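# Pull a stuck end-cap off a gripper into the tray

## Task

One gripper has a plastic end-cap jammed over its closed fingers. Remove the cap and leave it in the parts tray, where it must stay by itself; a cap that stays there only because the robot is holding it does not count.

## Robot and tools

Robot: two AgileX Piper arms, left_arm and right_arm. Each has six revolute joints (waist, shoulder, elbow, forearm roll, wrist pitch, wrist roll) and a two-finger parallel gripper with a wrist camera. Base roots in the scene frame: left_arm at (+0.006, +0.269, 0) with quat_wxyz (+0.997, 0, 0, -0.071); right_arm at (-0.012, -0.224, 0) with quat_wxyz (+1.000, 0, 0, -0.023).

Scene frame: the origin sits on the table top midway between the arms. +z is up, +x points out over the table, and left_arm is on the +y side. The arm names do not tell you which side of an image an arm appears on. In the gripper's own frame the fingers point along +z and close along y. end_effector_position is the point between the finger pads, about 5 mm short of the tips. Reported hand positions can be slightly wrong, more so at long reach.

Row format: every moving command uses rows of 16 numbers. The first 8 are for left_arm: x, y, z, qw, qx, qy, qz, opening. The last 8 are the same for right_arm. Always send all 16, even if only one arm should move. x, y, z is an absolute target for that gripper's end_effector_position, in metres, in the scene frame. qw..qz is an absolute target orientation, w first, in the scene frame. Opening runs from -1 (closed) to +1 (fully open, 0.070 m). Fully closing takes about 1 s.

execute_actions(actions): a list of actions. Each action is a list of 1 to 15 rows, and each row is applied for one 1/30 s step. If an action has fewer than 15 rows, its last row is held for the remaining steps. An empty list only returns state and images. A target more than 0.6 m from the gripper's current position along any of its axes gets the action refused for both arms. If the first action is malformed or fails that check, nothing in the call runs. Each step, the controller clips the commanded pose to within 70 mm and 16 degrees of the measured pose. When it cannot reach both position and orientation, it gives position priority. A distant target therefore needs several actions.

move(target, speed, blocking): target is one 16-number row of absolute poses as above. Both grippers travel straight toward their targets and arrive together, over 0.5 to 10 s; a longer path is cut off at 10 s. speed is the path top speed in m/s, from 0.002 to 0.5, default 0.25, and turning is capped at twice that in rad/s. Openings are sent at the start. Paths ignore obstacles and the other arm. A faster move, or a target set deeper past a contact, presses harder. With blocking=false you get a result after 0.5 s and must use wait or stop before sending any further moves or execute_actions. The result adds a move: line. It reports the ending (done, off_target, moving, held, fault), each gripper's distance from its pose, and any limits: paced means the pose was clipped; held means a check blocked some steps, after which the arm can move faster than speed.

wait(seconds): 0 to 10 s; arms keep their last command, and a running move continues. stop(): brakes a running move, but the fingers keep moving. zoom_image(camera, region): camera is cam_high, cam_low, cam_left_wrist or cam_right_wrist. region is [x0, y0, x1, y1] in image pixels with the origin at top-left, at most 504 by 504. cam_high and cam_low images are 672x504; wrist images are 616x616. read_manual(section): returns licence text only ("licences"). finished_scene(scene): ends the current scene, given by its number, and cannot be undone.

Result lines: the state line gives each gripper's position and end_effector_quat_wxyz. grip_measured is the finger opening on the command scale; the last Joint positions value is the opening in metres. Each gripper's reading may be off by about 1 mm. Hand target is the pose the controller is currently driving toward. A pose unreachable line means the clearance check altered or blocked that arm's command. Joint torques are noisy, offset and drift. MOTOR HOT warns from 65 °C; at 80 °C an OVER-TEMPERATURE FAULT lets that arm drop. A TORQUE FAULT freezes an arm for 10 s and skips the rest of the call.

Gripping: to hold something, command an opening below grip_measured. About 0.04 below gives a firm grip; less gives a lighter one. Pads give roughly 20 N. Closing fast can squeeze hard enough to pop the fingers open.

Cautions: to keep an arm still, resend its last reported position and quaternion, with the wanted opening, in every call. For a steady orientation, reuse one fixed quaternion rather than the drifting reported one. The forearm roll, wrist pitch and wrist roll motors can supply only about 4 N m, counting held weight; load limits are 21.6 N m for waist, shoulder and elbow and 7.52 N m for the three wrist joints. Do not let the arms collide or shove each other. Do not push anything off the table. Avoid drops, slams and hard pushes. Parts you hold may be tugged briefly, and loose objects may get nudged. The simulation keeps running while you think.

Each tool is called after ">>>" in YAML: its name, and indented under it one key for each argument.

## Session

>>> execute_actions:
  actions: []

Scene clock: 0.00 s.
left_arm: end_effector_position=(+0.3811, -0.0944, +0.2496) grip_measured=-1.00 end_effector_quat_wxyz=(+0.399, +0.592, +0.662, -0.228) | right_arm: end_effector_position=(+0.4416, -0.4630, +0.2423) grip_measured=+1.00 end_effector_quat_wxyz=(+0.456, +0.132, +0.874, +0.102)
Joint positions: left_arm=[-0.4    1.866 -1.675 -0.804  0.827  1.28   0.   ] | right_arm=[-0.703  1.864 -1.63   0.904  0.875 -0.854  0.07 ]
Joint torques (N m, as the arm reports them, + toward a larger angle): no reading
Motor temperatures (°C, as the motors report them): left_arm=[24 24 24 28 28 25] | right_arm=[29 28 27 28 28 30]
Hand target (left_arm): +0.381, -0.094, +0.250; +0.399, +0.592, +0.662, -0.228
Hand target (right_arm): +0.442, -0.463, +0.242; +0.456, +0.132, +0.874, +0.102

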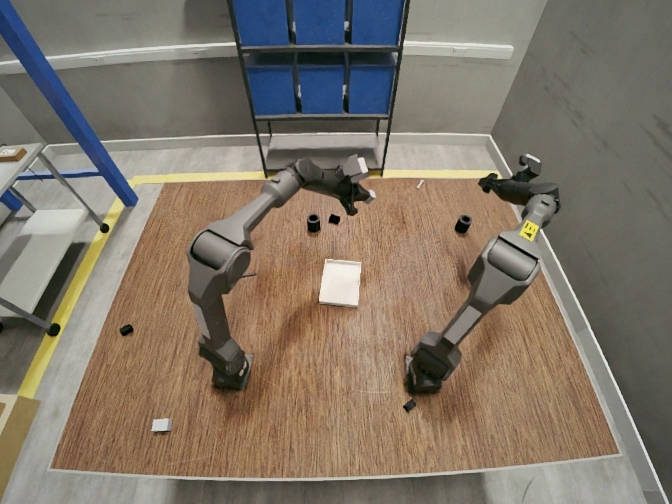

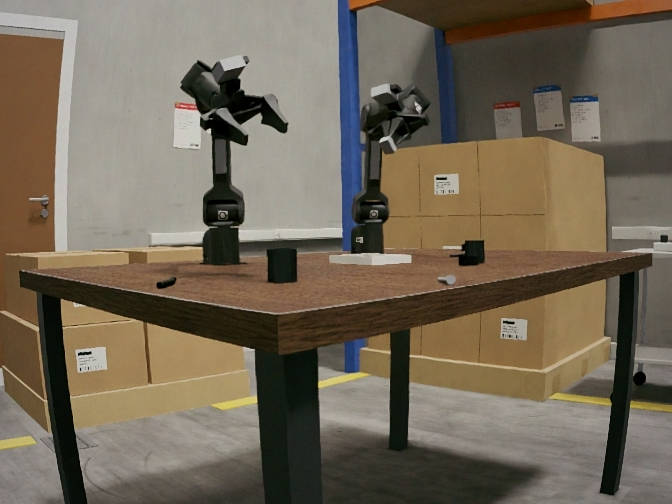

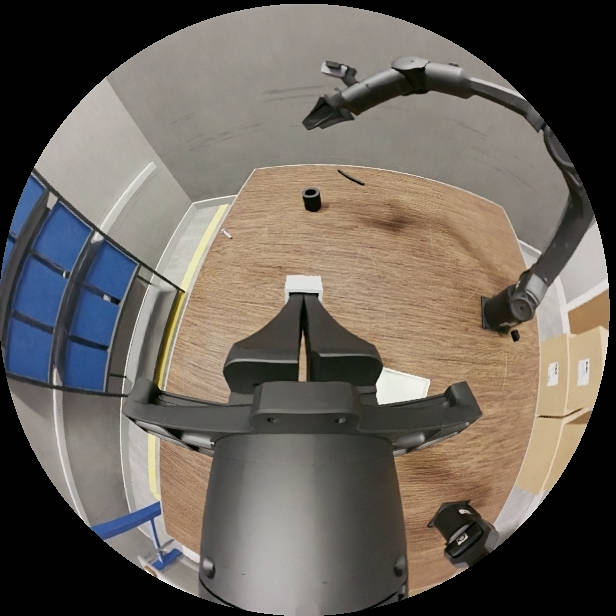

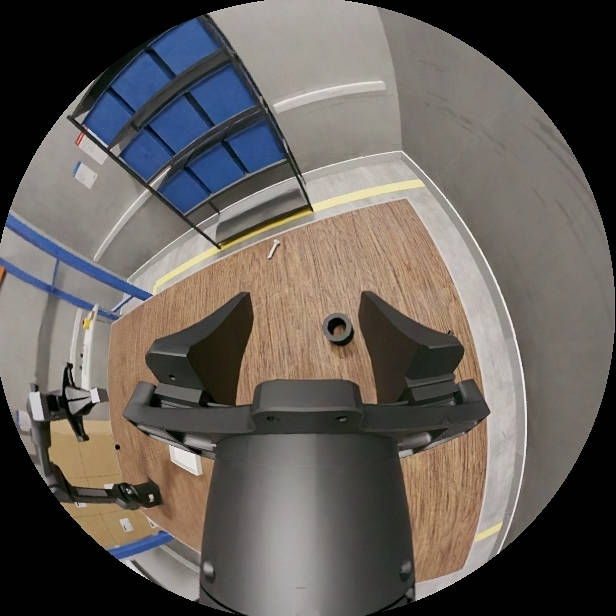

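>>> zoom_image:
  camera: "cam_left_wrist"
  region: [250, 240, 370, 360]

>>> zoom_image:
  camera: "cam_low"
  region: [340, 70, 460, 170]

>>> zoom_image:
  camera: "cam_high"
  region: [260, 140, 440, 320]

Region (250, 240, 370, 360) of cam_left_wrist's 616x616 image, scaled by 4.200, with more detail than that image has.

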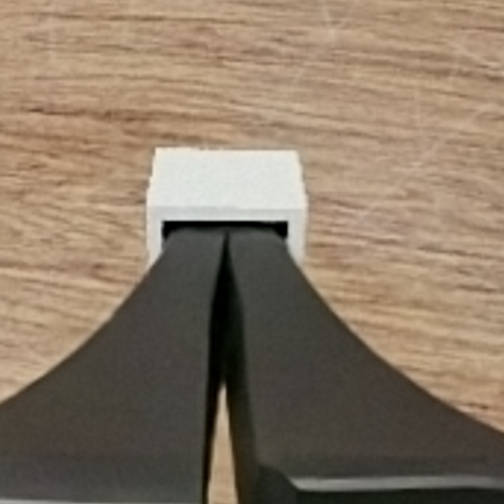

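Region (340, 70, 460, 170) of cam_low's 672x504 image, scaled by 4.200, with more detail than that image has.

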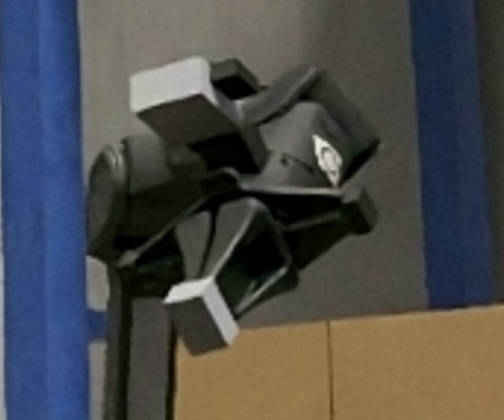

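Region (260, 140, 440, 320) of cam_high's 672x504 image, scaled by 2.800, with more detail than that image has.

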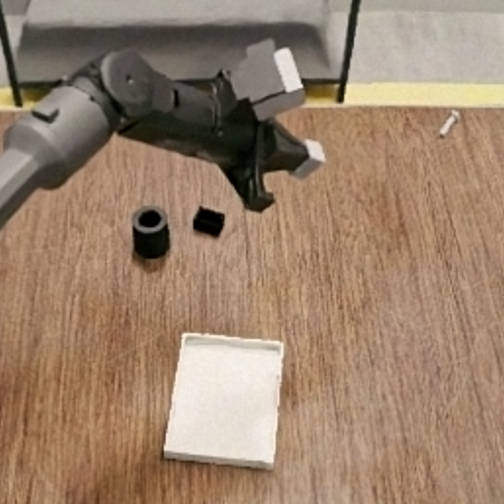

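>>> move:
  target: [0.30,0.02,0.18,0.224,0.129,0.8365,-0.483,-1, 0.28,-0.05,0.215,-0.183,0.5,0.683,0.5,0.6]
  speed: 0.4

Scene clock: 122.67 s.
left_arm: end_effector_position=(+0.3009, +0.0222, +0.1796) grip_measured=-1.00 end_effector_quat_wxyz=(+0.221, +0.128, +0.838, -0.482) | right_arm: end_effector_position=(+0.2796, -0.0507, +0.2126) grip_measured=+0.60 end_effector_quat_wxyz=(-0.184, +0.497, +0.681, +0.506)
Joint positions: left_arm=[-0.082  1.541 -0.825 -1.445  0.917  1.05   0.   ] | right_arm=[-0.037  1.458 -0.866  1.264  1.201  0.577  0.056]
Joint torques (N m, as the arm reports them, + toward a larger angle): left_arm=[-0.59 -4.97 -3.78 -0.62  0.24  0.16] | right_arm=[-0.55 -4.31 -2.88  0.38  0.24 -0.15]
Motor temperatures (°C, as the motors report them): left_arm=[24 26 25 29 29 25] | right_arm=[29 30 27 28 28 30]
Hand target (left_arm): +0.301, +0.022, +0.180; +0.222, +0.129, +0.838, -0.481
Hand target (right_arm): +0.280, -0.051, +0.213; -0.183, +0.497, +0.681, +0.506
Off the commanded pose (left_arm): 0.002 m, 0 deg.
Off the commanded pose (right_arm): 0.003 m, 1 deg.
move: done

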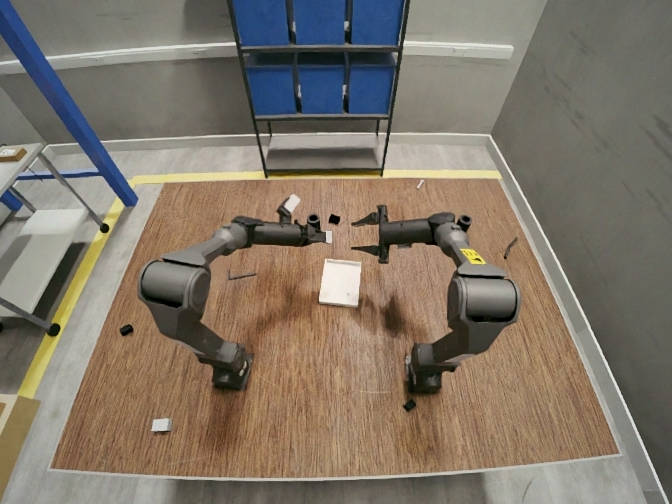

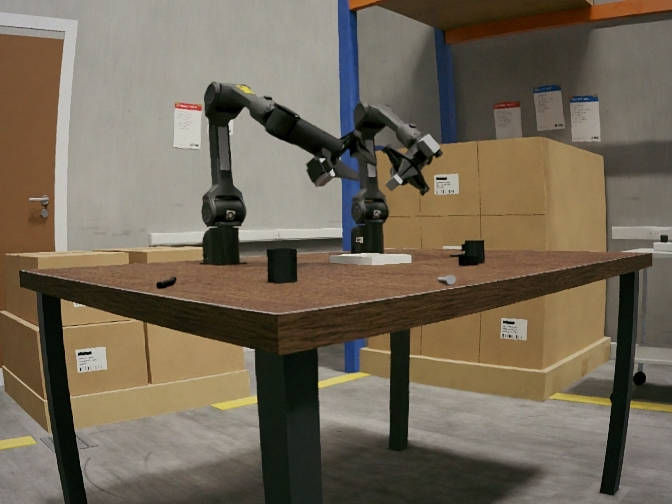

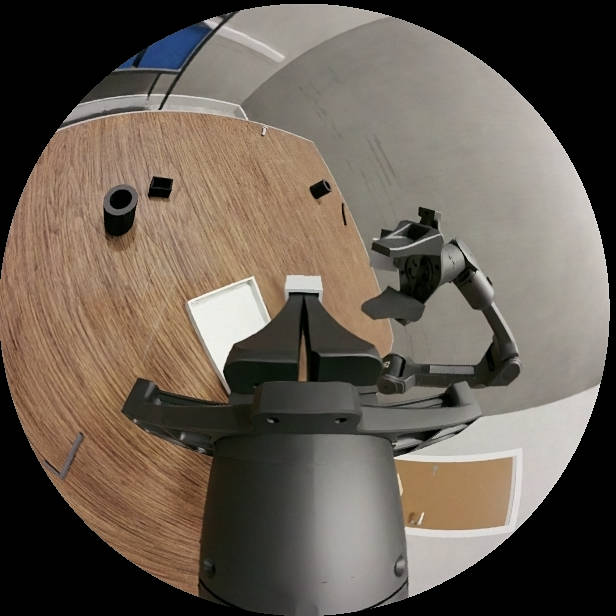

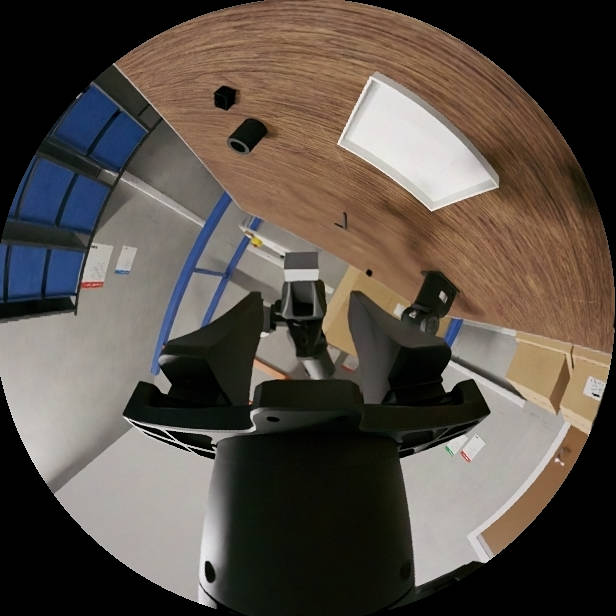

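>>> move:
  target: [0.3009,0.0222,0.1796,0.221,0.128,0.838,-0.482,-1, 0.3045,0.0185,0.1795,-0.183,0.5,0.683,0.5,0.6]
  speed: 0.15

>>> zoom_image:
  camera: "cam_right_wrist"
  region: [220, 220, 400, 400]

>>> zoom_image:
  camera: "cam_left_wrist"
  region: [220, 200, 400, 380]

>>> zoom_image:
  camera: "cam_high"
  region: [290, 200, 380, 270]

Scene clock: 133.77 s.
left_arm: end_effector_position=(+0.3009, +0.0222, +0.1796) grip_measured=-1.00 end_effector_quat_wxyz=(+0.221, +0.129, +0.838, -0.482) | right_arm: end_effector_position=(+0.3054, +0.0189, +0.1807) grip_measured=+0.60 end_effector_quat_wxyz=(-0.184, +0.500, +0.682, +0.502)
Joint positions: left_arm=[-0.082  1.541 -0.825 -1.445  0.918  1.051  0.   ] | right_arm=[ 0.236  1.612 -0.904  1.436  0.948  0.515  0.056]
Joint torques (N m, as the arm reports them, + toward a larger angle): left_arm=[ 0.27 -4.16 -2.65 -0.75  0.37 -0.04] | right_arm=[-0.73 -7.42 -2.96  0.31  0.38  0.  ]
Motor temperatures (°C, as the motors report them): left_arm=[24 26 25 28 29 25] | right_arm=[29 30 27 28 28 30]
Hand target (left_arm): +0.301, +0.022, +0.180; +0.221, +0.128, +0.838, -0.482
Hand target (right_arm): +0.305, +0.019, +0.181; -0.184, +0.499, +0.682, +0.502
Off the commanded pose (left_arm): 0.000 m, 0 deg.
Off the commanded pose (right_arm): 0.001 m, 0 deg.
move: done

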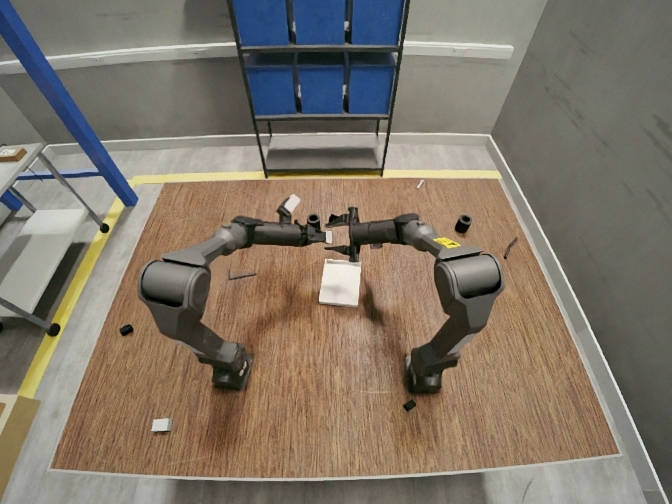

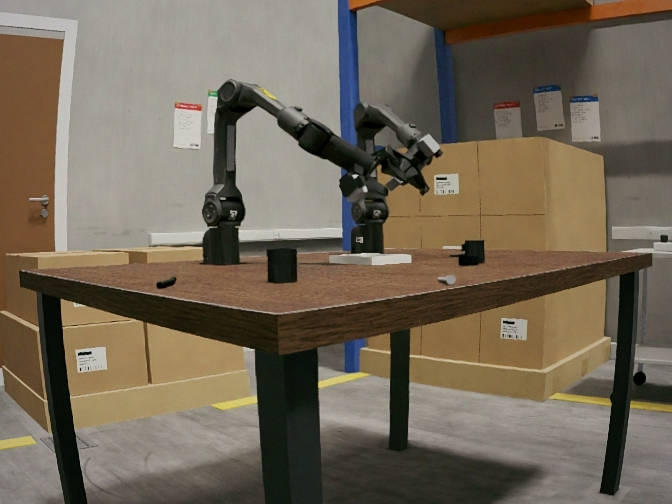

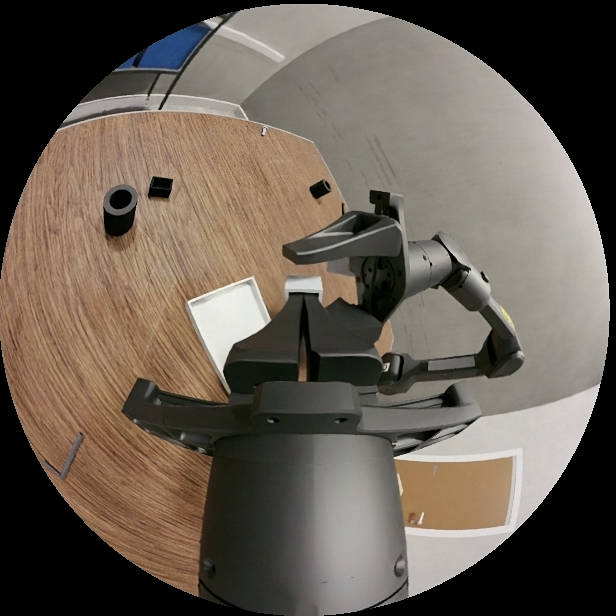

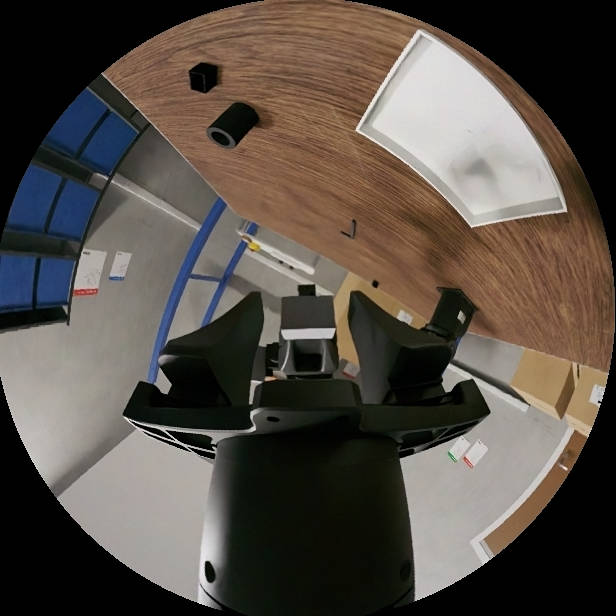

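Region (220, 220, 400, 400) of cam_right_wrist's 616x616 image, scaled by 2.800, with more detail than that image has.

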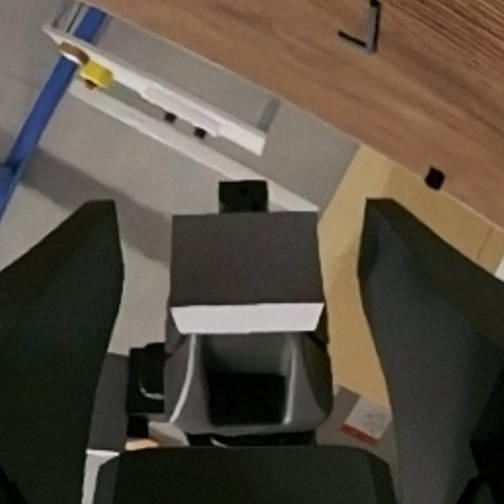

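Region (220, 200, 400, 380) of cam_left_wrist's 616x616 image, scaled by 2.800, with more detail than that image has.

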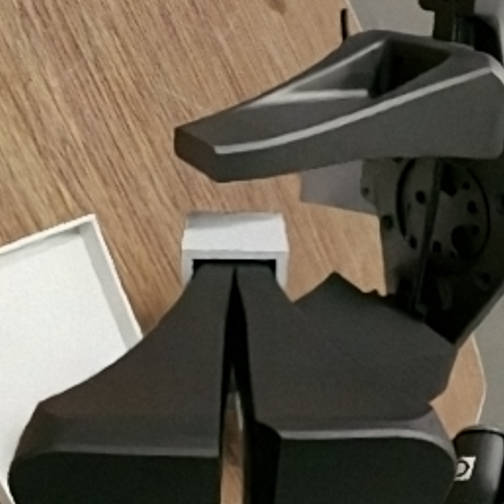

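Region (290, 200, 380, 270) of cam_high's 672x504 image, scaled by 5.600, with more detail than that image has.

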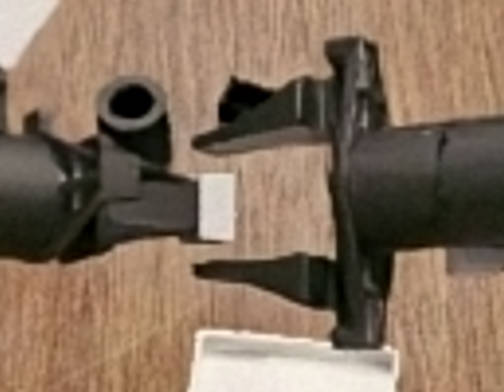

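>>> move:
  target: [0.3009,0.0222,0.1796,0.221,0.128,0.838,-0.482,-1, 0.3025,0.026,0.1837,-0.183,0.5,0.683,0.5,0.2]
  speed: 0.05

>>> zoom_image:
  camera: "cam_right_wrist"
  region: [220, 220, 400, 400]

>>> zoom_image:
  camera: "cam_left_wrist"
  region: [220, 200, 400, 380]

>>> zoom_image:
  camera: "cam_high"
  region: [290, 200, 380, 270]

Scene clock: 151.73 s.
left_arm: end_effector_position=(+0.3009, +0.0222, +0.1796) grip_measured=-1.00 end_effector_quat_wxyz=(+0.221, +0.128, +0.838, -0.482) | right_arm: end_effector_position=(+0.3023, +0.0261, +0.1838) grip_measured=+0.20 end_effector_quat_wxyz=(-0.183, +0.500, +0.683, +0.500)
Joint positions: left_arm=[-0.082  1.541 -0.825 -1.446  0.918  1.05   0.   ] | right_arm=[ 0.267  1.601 -0.909  1.433  0.924  0.542  0.042]
Joint torques (N m, as the arm reports them, + toward a larger angle): left_arm=[ 0.24 -4.25 -2.56 -0.75  0.39 -0.07] | right_arm=[-0.41 -7.13 -3.38  0.29  0.15  0.  ]
Motor temperatures (°C, as the motors report them): left_arm=[24 26 25 29 29 25] | right_arm=[29 29 27 28 28 30]
Hand target (left_arm): +0.301, +0.022, +0.180; +0.221, +0.128, +0.838, -0.482
Hand target (right_arm): +0.302, +0.026, +0.184; -0.183, +0.500, +0.683, +0.500
Off the commanded pose (left_arm): 0.000 m, 0 deg.
Off the commanded pose (right_arm): 0.000 m, 0 deg.
move: done

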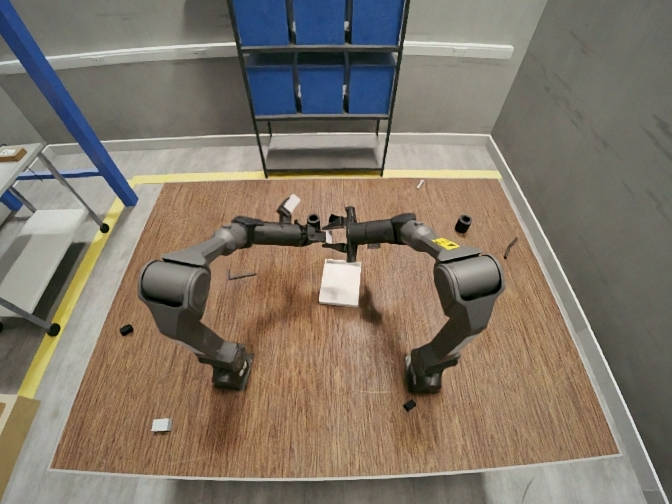

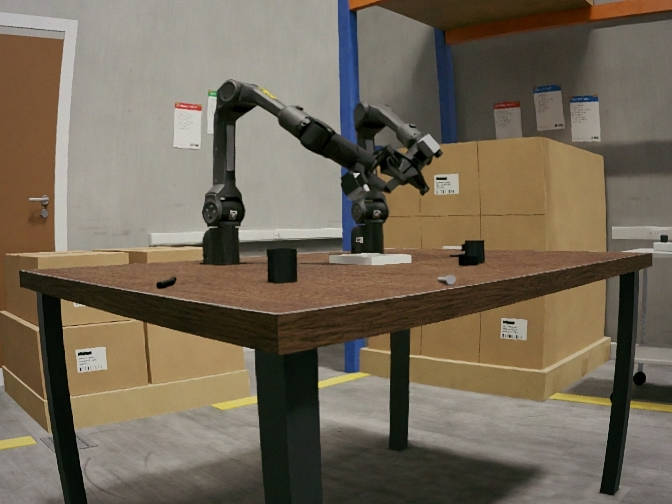

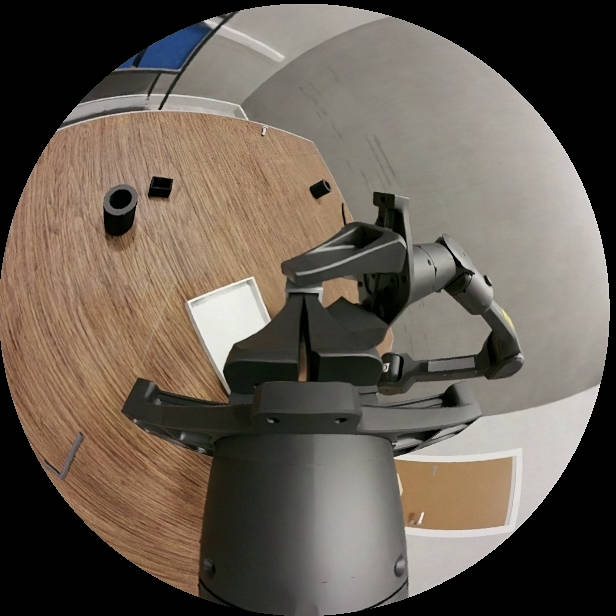

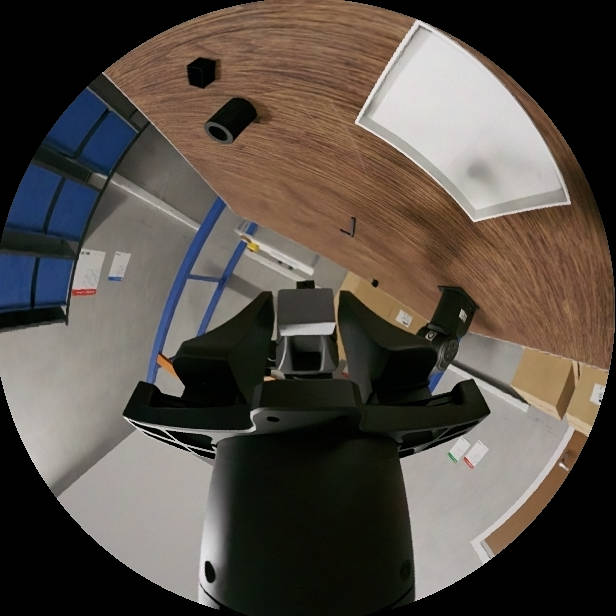

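Region (220, 220, 400, 400) of cam_right_wrist's 616x616 image, scaled by 2.800, with more detail than that image has.

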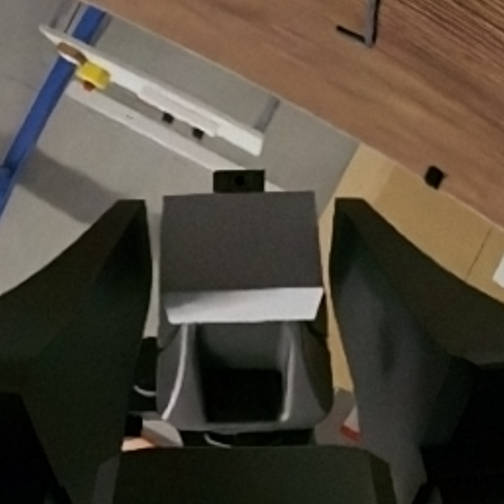

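Region (220, 200, 400, 380) of cam_left_wrist's 616x616 image, scaled by 2.800, with more detail than that image has.

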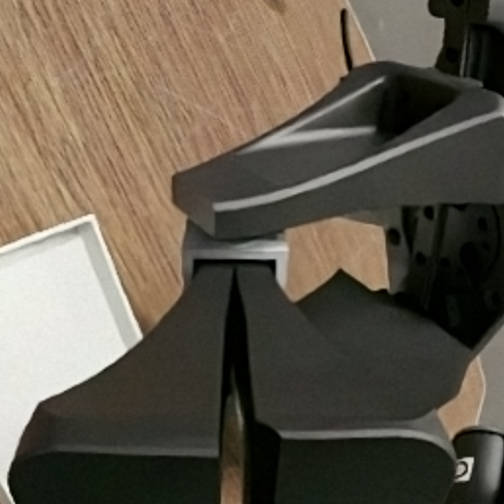

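Region (290, 200, 380, 270) of cam_high's 672x504 image, scaled by 5.600, with more detail than that image has.

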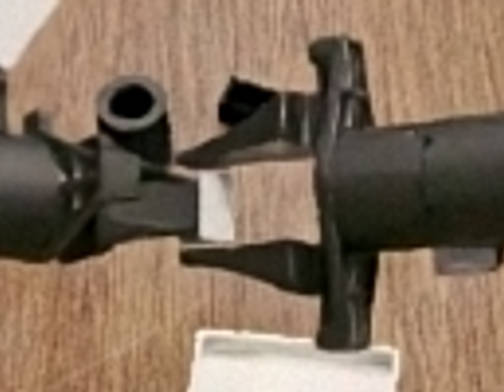

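>>> execute_actions:
  actions:
    - [[0.3009,0.0222,0.1796,0.221,0.128,0.838,-0.482,-1, 0.3023,0.027,0.1842,-0.183,0.5,0.683,0.5,0.15],[0.3009,0.0222,0.1796,0.221,0.128,0.838,-0.482,-1, 0.3023,0.027,0.1842,-0.183,0.5,0.683,0.5,0.1],[0.3009,0.0222,0.1796,0.221,0.128,0.838,-0.482,-1, 0.3023,0.027,0.1842,-0.183,0.5,0.683,0.5,0.07],[0.3009,0.0222,0.1796,0.221,0.128,0.838,-0.482,-1, 0.3023,0.027,0.1842,-0.183,0.5,0.683,0.5,0.05],[0.3009,0.0222,0.1796,0.221,0.128,0.838,-0.482,-1, 0.3023,0.027,0.1842,-0.183,0.5,0.683,0.5,0.03],[0.3009,0.0222,0.1796,0.221,0.128,0.838,-0.482,-1, 0.3023,0.027,0.1842,-0.183,0.5,0.683,0.5,0.01],[0.3009,0.0222,0.1796,0.221,0.128,0.838,-0.482,-1, 0.3023,0.027,0.1842,-0.183,0.5,0.683,0.5,-0.01],[0.3009,0.0222,0.1796,0.221,0.128,0.838,-0.482,-1, 0.3023,0.027,0.1842,-0.183,0.5,0.683,0.5,-0.03],[0.3009,0.0222,0.1796,0.221,0.128,0.838,-0.482,-1, 0.3023,0.027,0.1842,-0.183,0.5,0.683,0.5,-0.05],[0.3009,0.0222,0.1796,0.221,0.128,0.838,-0.482,-1, 0.3023,0.027,0.1842,-0.183,0.5,0.683,0.5,-0.07],[0.3009,0.0222,0.1796,0.221,0.128,0.838,-0.482,-1, 0.3023,0.027,0.1842,-0.183,0.5,0.683,0.5,-0.09],[0.3009,0.0222,0.1796,0.221,0.128,0.838,-0.482,-1, 0.3023,0.027,0.1842,-0.183,0.5,0.683,0.5,-0.11],[0.3009,0.0222,0.1796,0.221,0.128,0.838,-0.482,-1, 0.3023,0.027,0.1842,-0.183,0.5,0.683,0.5,-0.13],[0.3009,0.0222,0.1796,0.221,0.128,0.838,-0.482,-1, 0.3023,0.027,0.1842,-0.183,0.5,0.683,0.5,-0.15]]

>>> wait:
  seconds: 0.3

Scene clock: 171.60 s.
left_arm: end_effector_position=(+0.3010, +0.0222, +0.1796) grip_measured=-1.00 end_effector_quat_wxyz=(+0.221, +0.128, +0.838, -0.482) | right_arm: end_effector_position=(+0.3024, +0.0269, +0.1840) grip_measured=-0.09 end_effector_quat_wxyz=(-0.183, +0.500, +0.683, +0.500)
Joint positions: left_arm=[-0.082  1.541 -0.825 -1.446  0.918  1.05   0.   ] | right_arm=[ 0.27   1.601 -0.911  1.433  0.921  0.544  0.032]
Joint torques (N m, as the arm reports them, + toward a larger angle): left_arm=[ 0.1  -4.26 -2.55 -0.67  0.37 -0.04] | right_arm=[-0.21 -7.35 -3.22  0.37  0.11  0.1 ]
Motor temperatures (°C, as the motors report them): left_arm=[24 25 25 29 29 25] | right_arm=[29 29 27 28 28 30]
Hand target (left_arm): +0.301, +0.022, +0.180; +0.221, +0.128, +0.838, -0.482
Hand target (right_arm): +0.302, +0.027, +0.184; -0.183, +0.500, +0.683, +0.500
Off the commanded pose (left_arm): 0.000 m, 0 deg.
Off the commanded pose (right_arm): 0.000 m, 0 deg.

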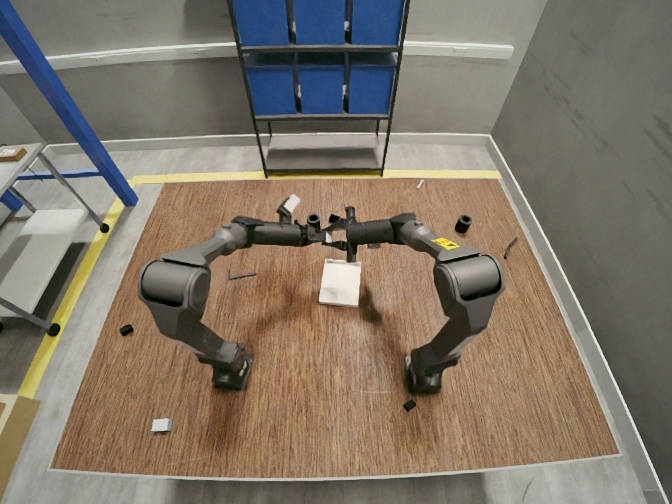

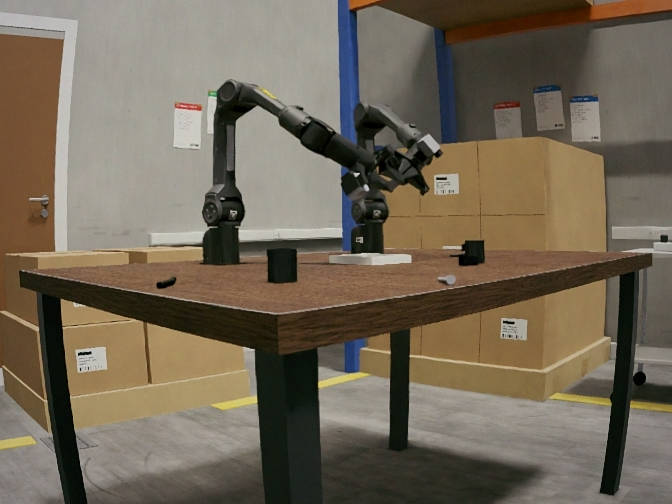

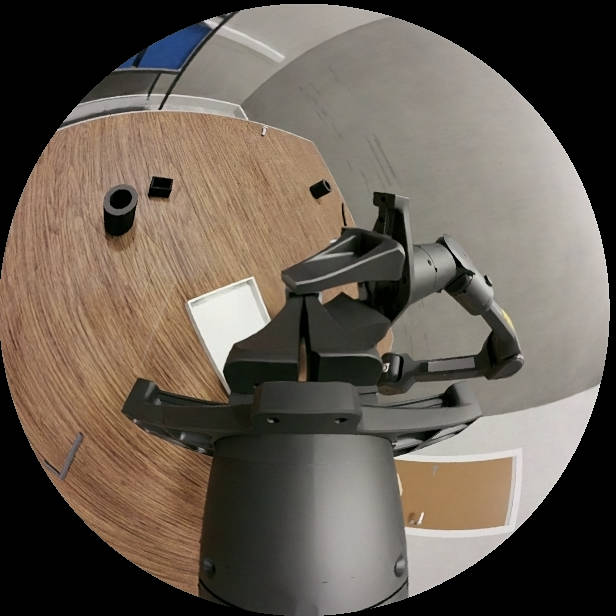

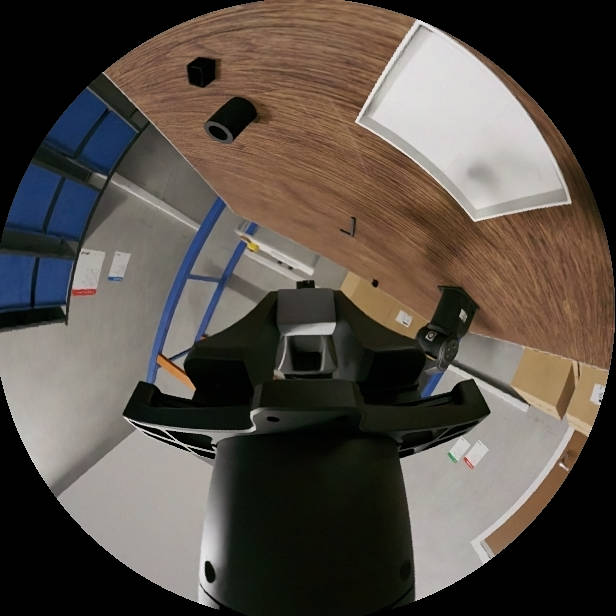

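Scene clock: 171.90 s.
left_arm: end_effector_position=(+0.3010, +0.0222, +0.1796) grip_measured=-1.00 end_effector_quat_wxyz=(+0.221, +0.128, +0.838, -0.482) | right_arm: end_effector_position=(+0.3024, +0.0270, +0.1841) grip_measured=-0.09 end_effector_quat_wxyz=(-0.183, +0.500, +0.683, +0.500)
Joint positions: left_arm=[-0.082  1.541 -0.825 -1.446  0.918  1.05   0.   ] | right_arm=[ 0.27   1.6   -0.911  1.433  0.92   0.545  0.032]
Joint torques (N m, as the arm reports them, + toward a larger angle): left_arm=[-0.08 -4.3  -2.61 -0.61  0.37 -0.05] | right_arm=[ 0.02 -7.77 -3.06  0.43  0.17  0.1 ]
Motor temperatures (°C, as the motors report them): left_arm=[24 25 25 29 29 25] | right_arm=[29 29 27 28 28 30]
Hand target (left_arm): +0.301, +0.022, +0.180; +0.221, +0.128, +0.838, -0.482
Hand target (right_arm): +0.302, +0.027, +0.184; -0.183, +0.500, +0.683, +0.500
Off the commanded pose (left_arm): 0.000 m, 0 deg.
Off the commanded pose (right_arm): 0.000 m, 0 deg.
wait: 0.30 s; at rest by 0.17 s

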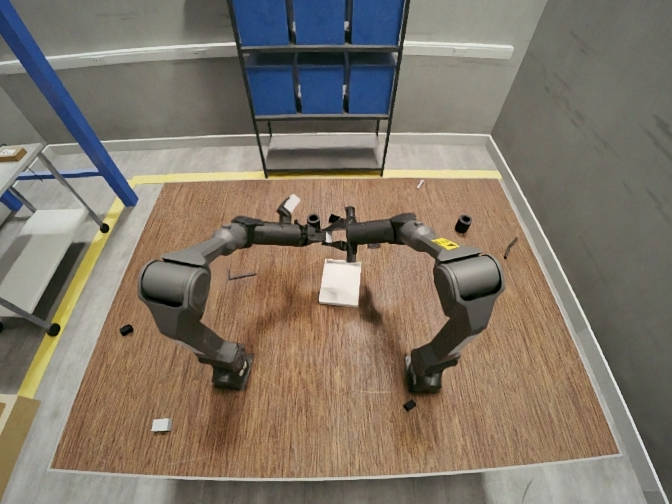

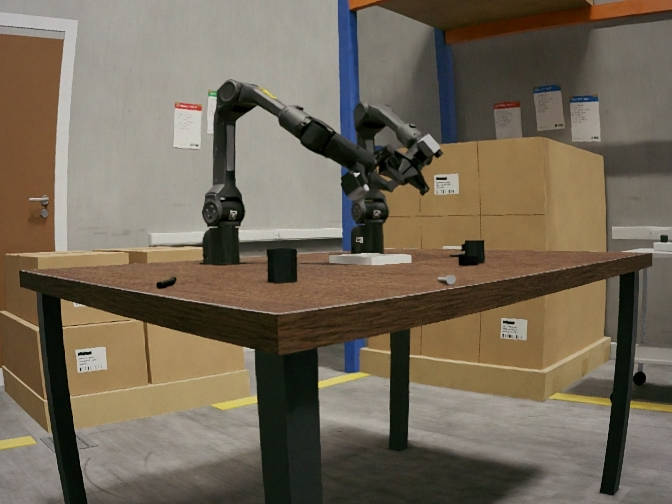

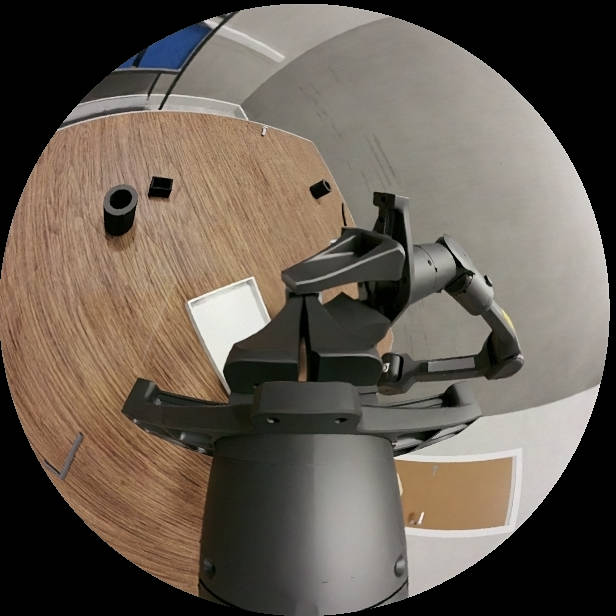

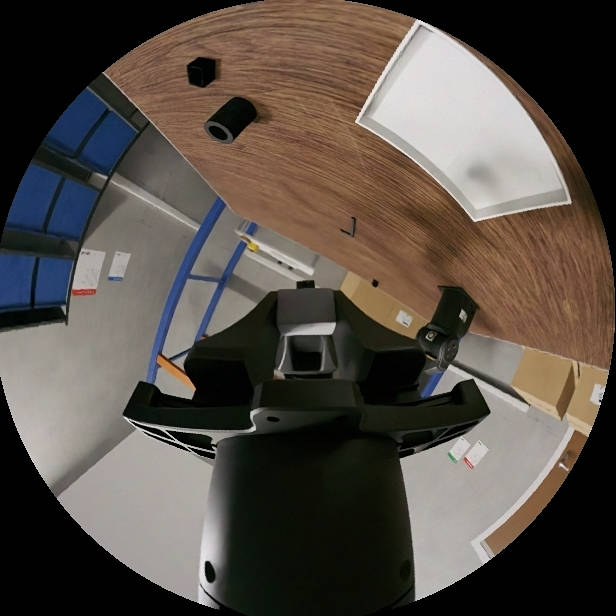

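Gripped. Withdraw the left fingers 3 cm along their axis.

>>> move:
  target: [0.2934,0.0482,0.1926,0.221,0.128,0.838,-0.482,-1, 0.3023,0.027,0.1842,-0.183,0.5,0.683,0.5,-0.15]
  speed: 0.03

Scene clock: 176.80 s.
left_arm: end_effector_position=(+0.2937, +0.0486, +0.1930) grip_measured=-1.00 end_effector_quat_wxyz=(+0.221, +0.128, +0.838, -0.482) | right_arm: end_effector_position=(+0.3023, +0.0270, +0.1841) grip_measured=-0.09 end_effector_quat_wxyz=(-0.183, +0.500, +0.683, +0.500)
Joint positions: left_arm=[ 0.022  1.477 -0.814 -1.361  1.011  1.003  0.   ] | right_arm=[ 0.27   1.6   -0.911  1.433  0.92   0.545  0.032]
Joint torques (N m, as the arm reports them, + toward a larger angle): left_arm=[-0.47 -4.19 -2.66 -0.54  0.18  0.01] | right_arm=[-0.04 -5.74 -2.43  0.56  0.4   0.05]
Motor temperatures (°C, as the motors report them): left_arm=[24 25 25 29 29 25] | right_arm=[29 29 27 28 28 30]
Hand target (left_arm): +0.294, +0.048, +0.193; +0.221, +0.128, +0.838, -0.482
Hand target (right_arm): +0.302, +0.027, +0.184; -0.183, +0.500, +0.683, +0.500
Off the commanded pose (left_arm): 0.001 m, 0 deg.
Off the commanded pose (right_arm): 0.000 m, 0 deg.
move: done

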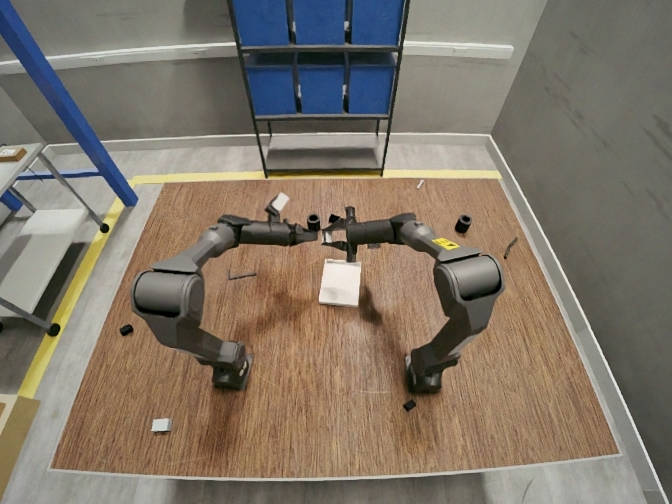

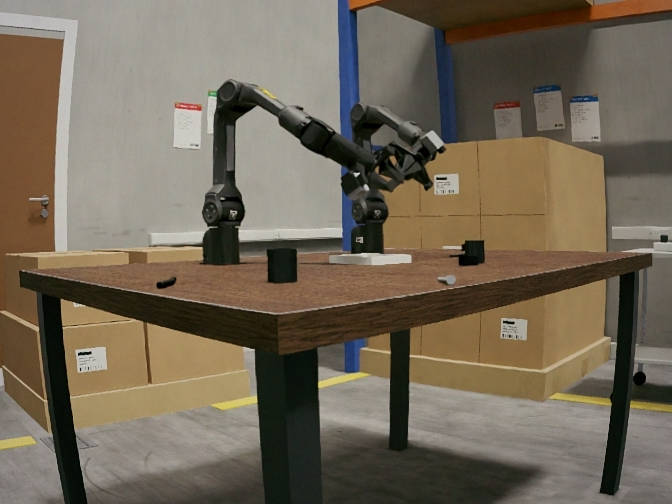

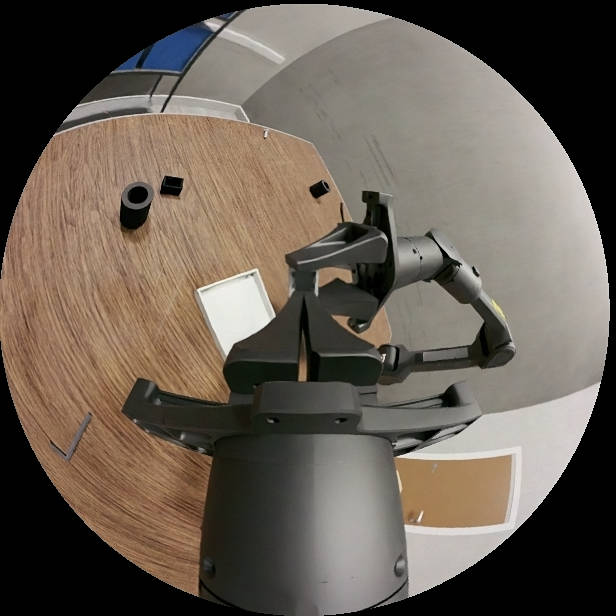

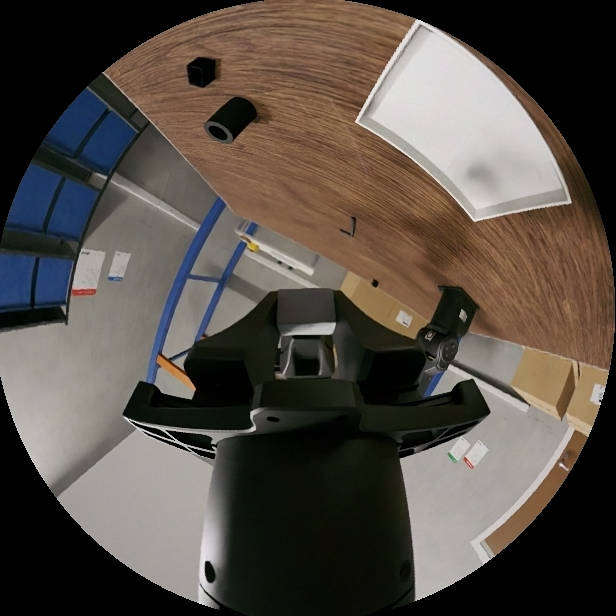

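>>> move:
  target: [0.285,0.08,0.208,0.221,0.128,0.838,-0.482,-1, 0.265,0.0,0.04,-0.183,0.683,0.683,0.183,-0.15]
  speed: 0.3

>>> zoom_image:
  camera: "cam_low"
  region: [310, 190, 430, 280]

Scene clock: 214.90 s.
left_arm: end_effector_position=(+0.2854, +0.0804, +0.2083) grip_measured=-1.00 end_effector_quat_wxyz=(+0.221, +0.128, +0.838, -0.482) | right_arm: end_effector_position=(+0.2672, +0.0005, +0.0387) grip_measured=-0.09 end_effector_quat_wxyz=(-0.185, +0.684, +0.682, +0.182)
Joint positions: left_arm=[ 0.159  1.416 -0.82  -1.271  1.141  0.963  0.   ] | right_arm=[ 0.431  1.816 -0.968  0.749  0.752  1.414  0.032]
Joint torques (N m, as the arm reports them, + toward a larger angle): left_arm=[-0.27 -4.05 -3.71 -0.53  0.19 -0.05] | right_arm=[-0.35 -8.73 -2.81  0.32  0.2  -0.08]
Motor temperatures (°C, as the motors report them): left_arm=[24 25 25 29 29 25] | right_arm=[29 29 27 28 28 30]
Hand target (left_arm): +0.285, +0.080, +0.208; +0.221, +0.128, +0.838, -0.482
Hand target (right_arm): +0.267, +0.001, +0.039; -0.185, +0.684, +0.682, +0.182
Off the commanded pose (left_arm): 0.001 m, 0 deg.
Off the commanded pose (right_arm): 0.003 m, 0 deg.
move: done

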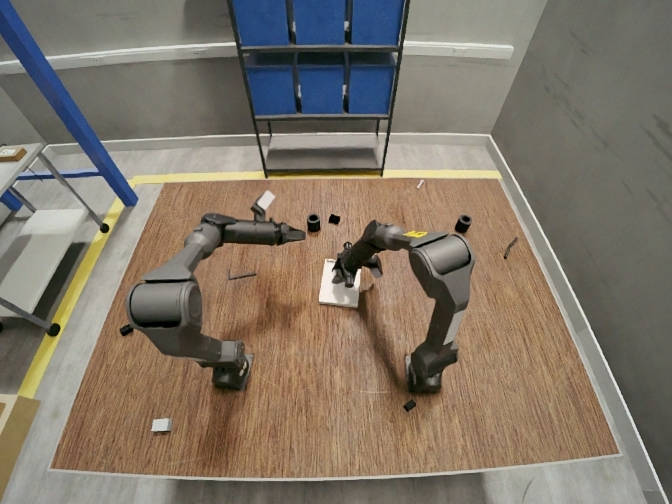

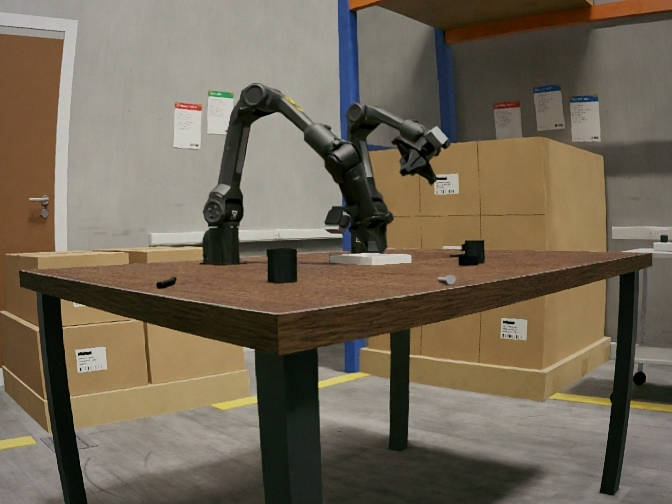

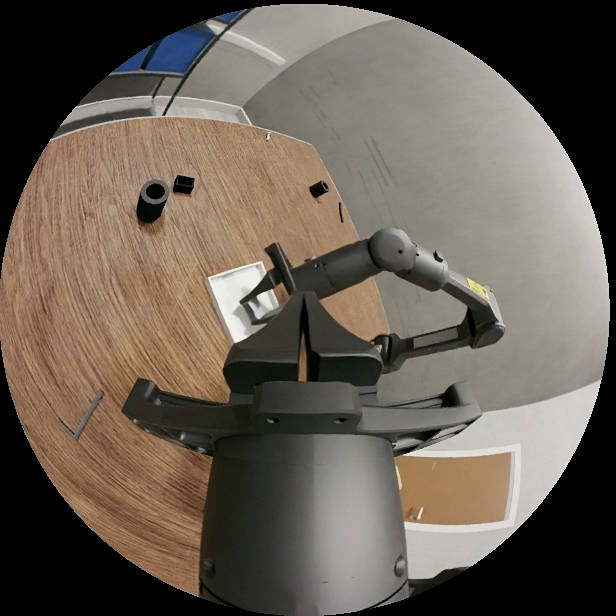

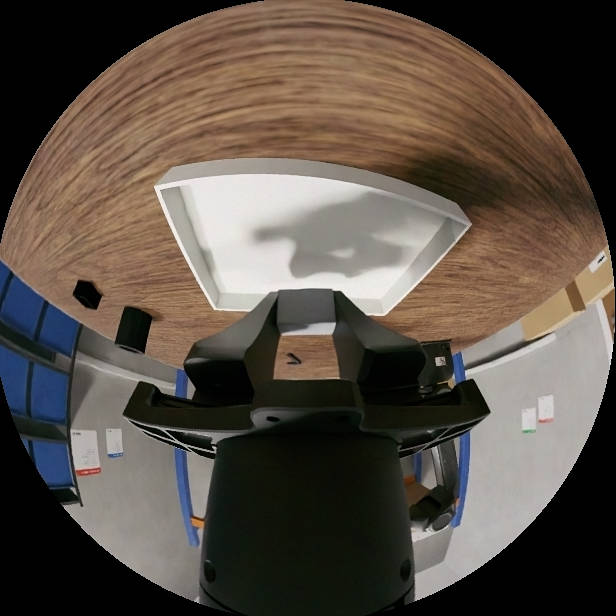

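Region (310, 190, 430, 280) of cam_low's 672x504 image, scaled by 4.200, with more detail than that image has; it fills the top 378 rows of this view, and the rest is white.

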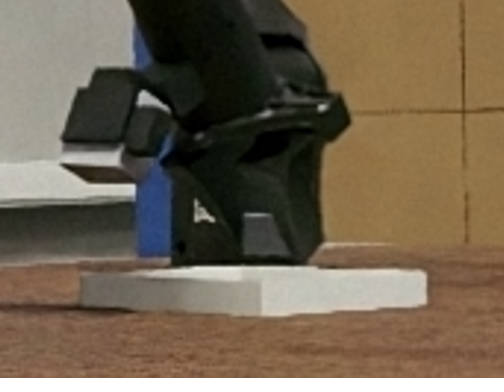

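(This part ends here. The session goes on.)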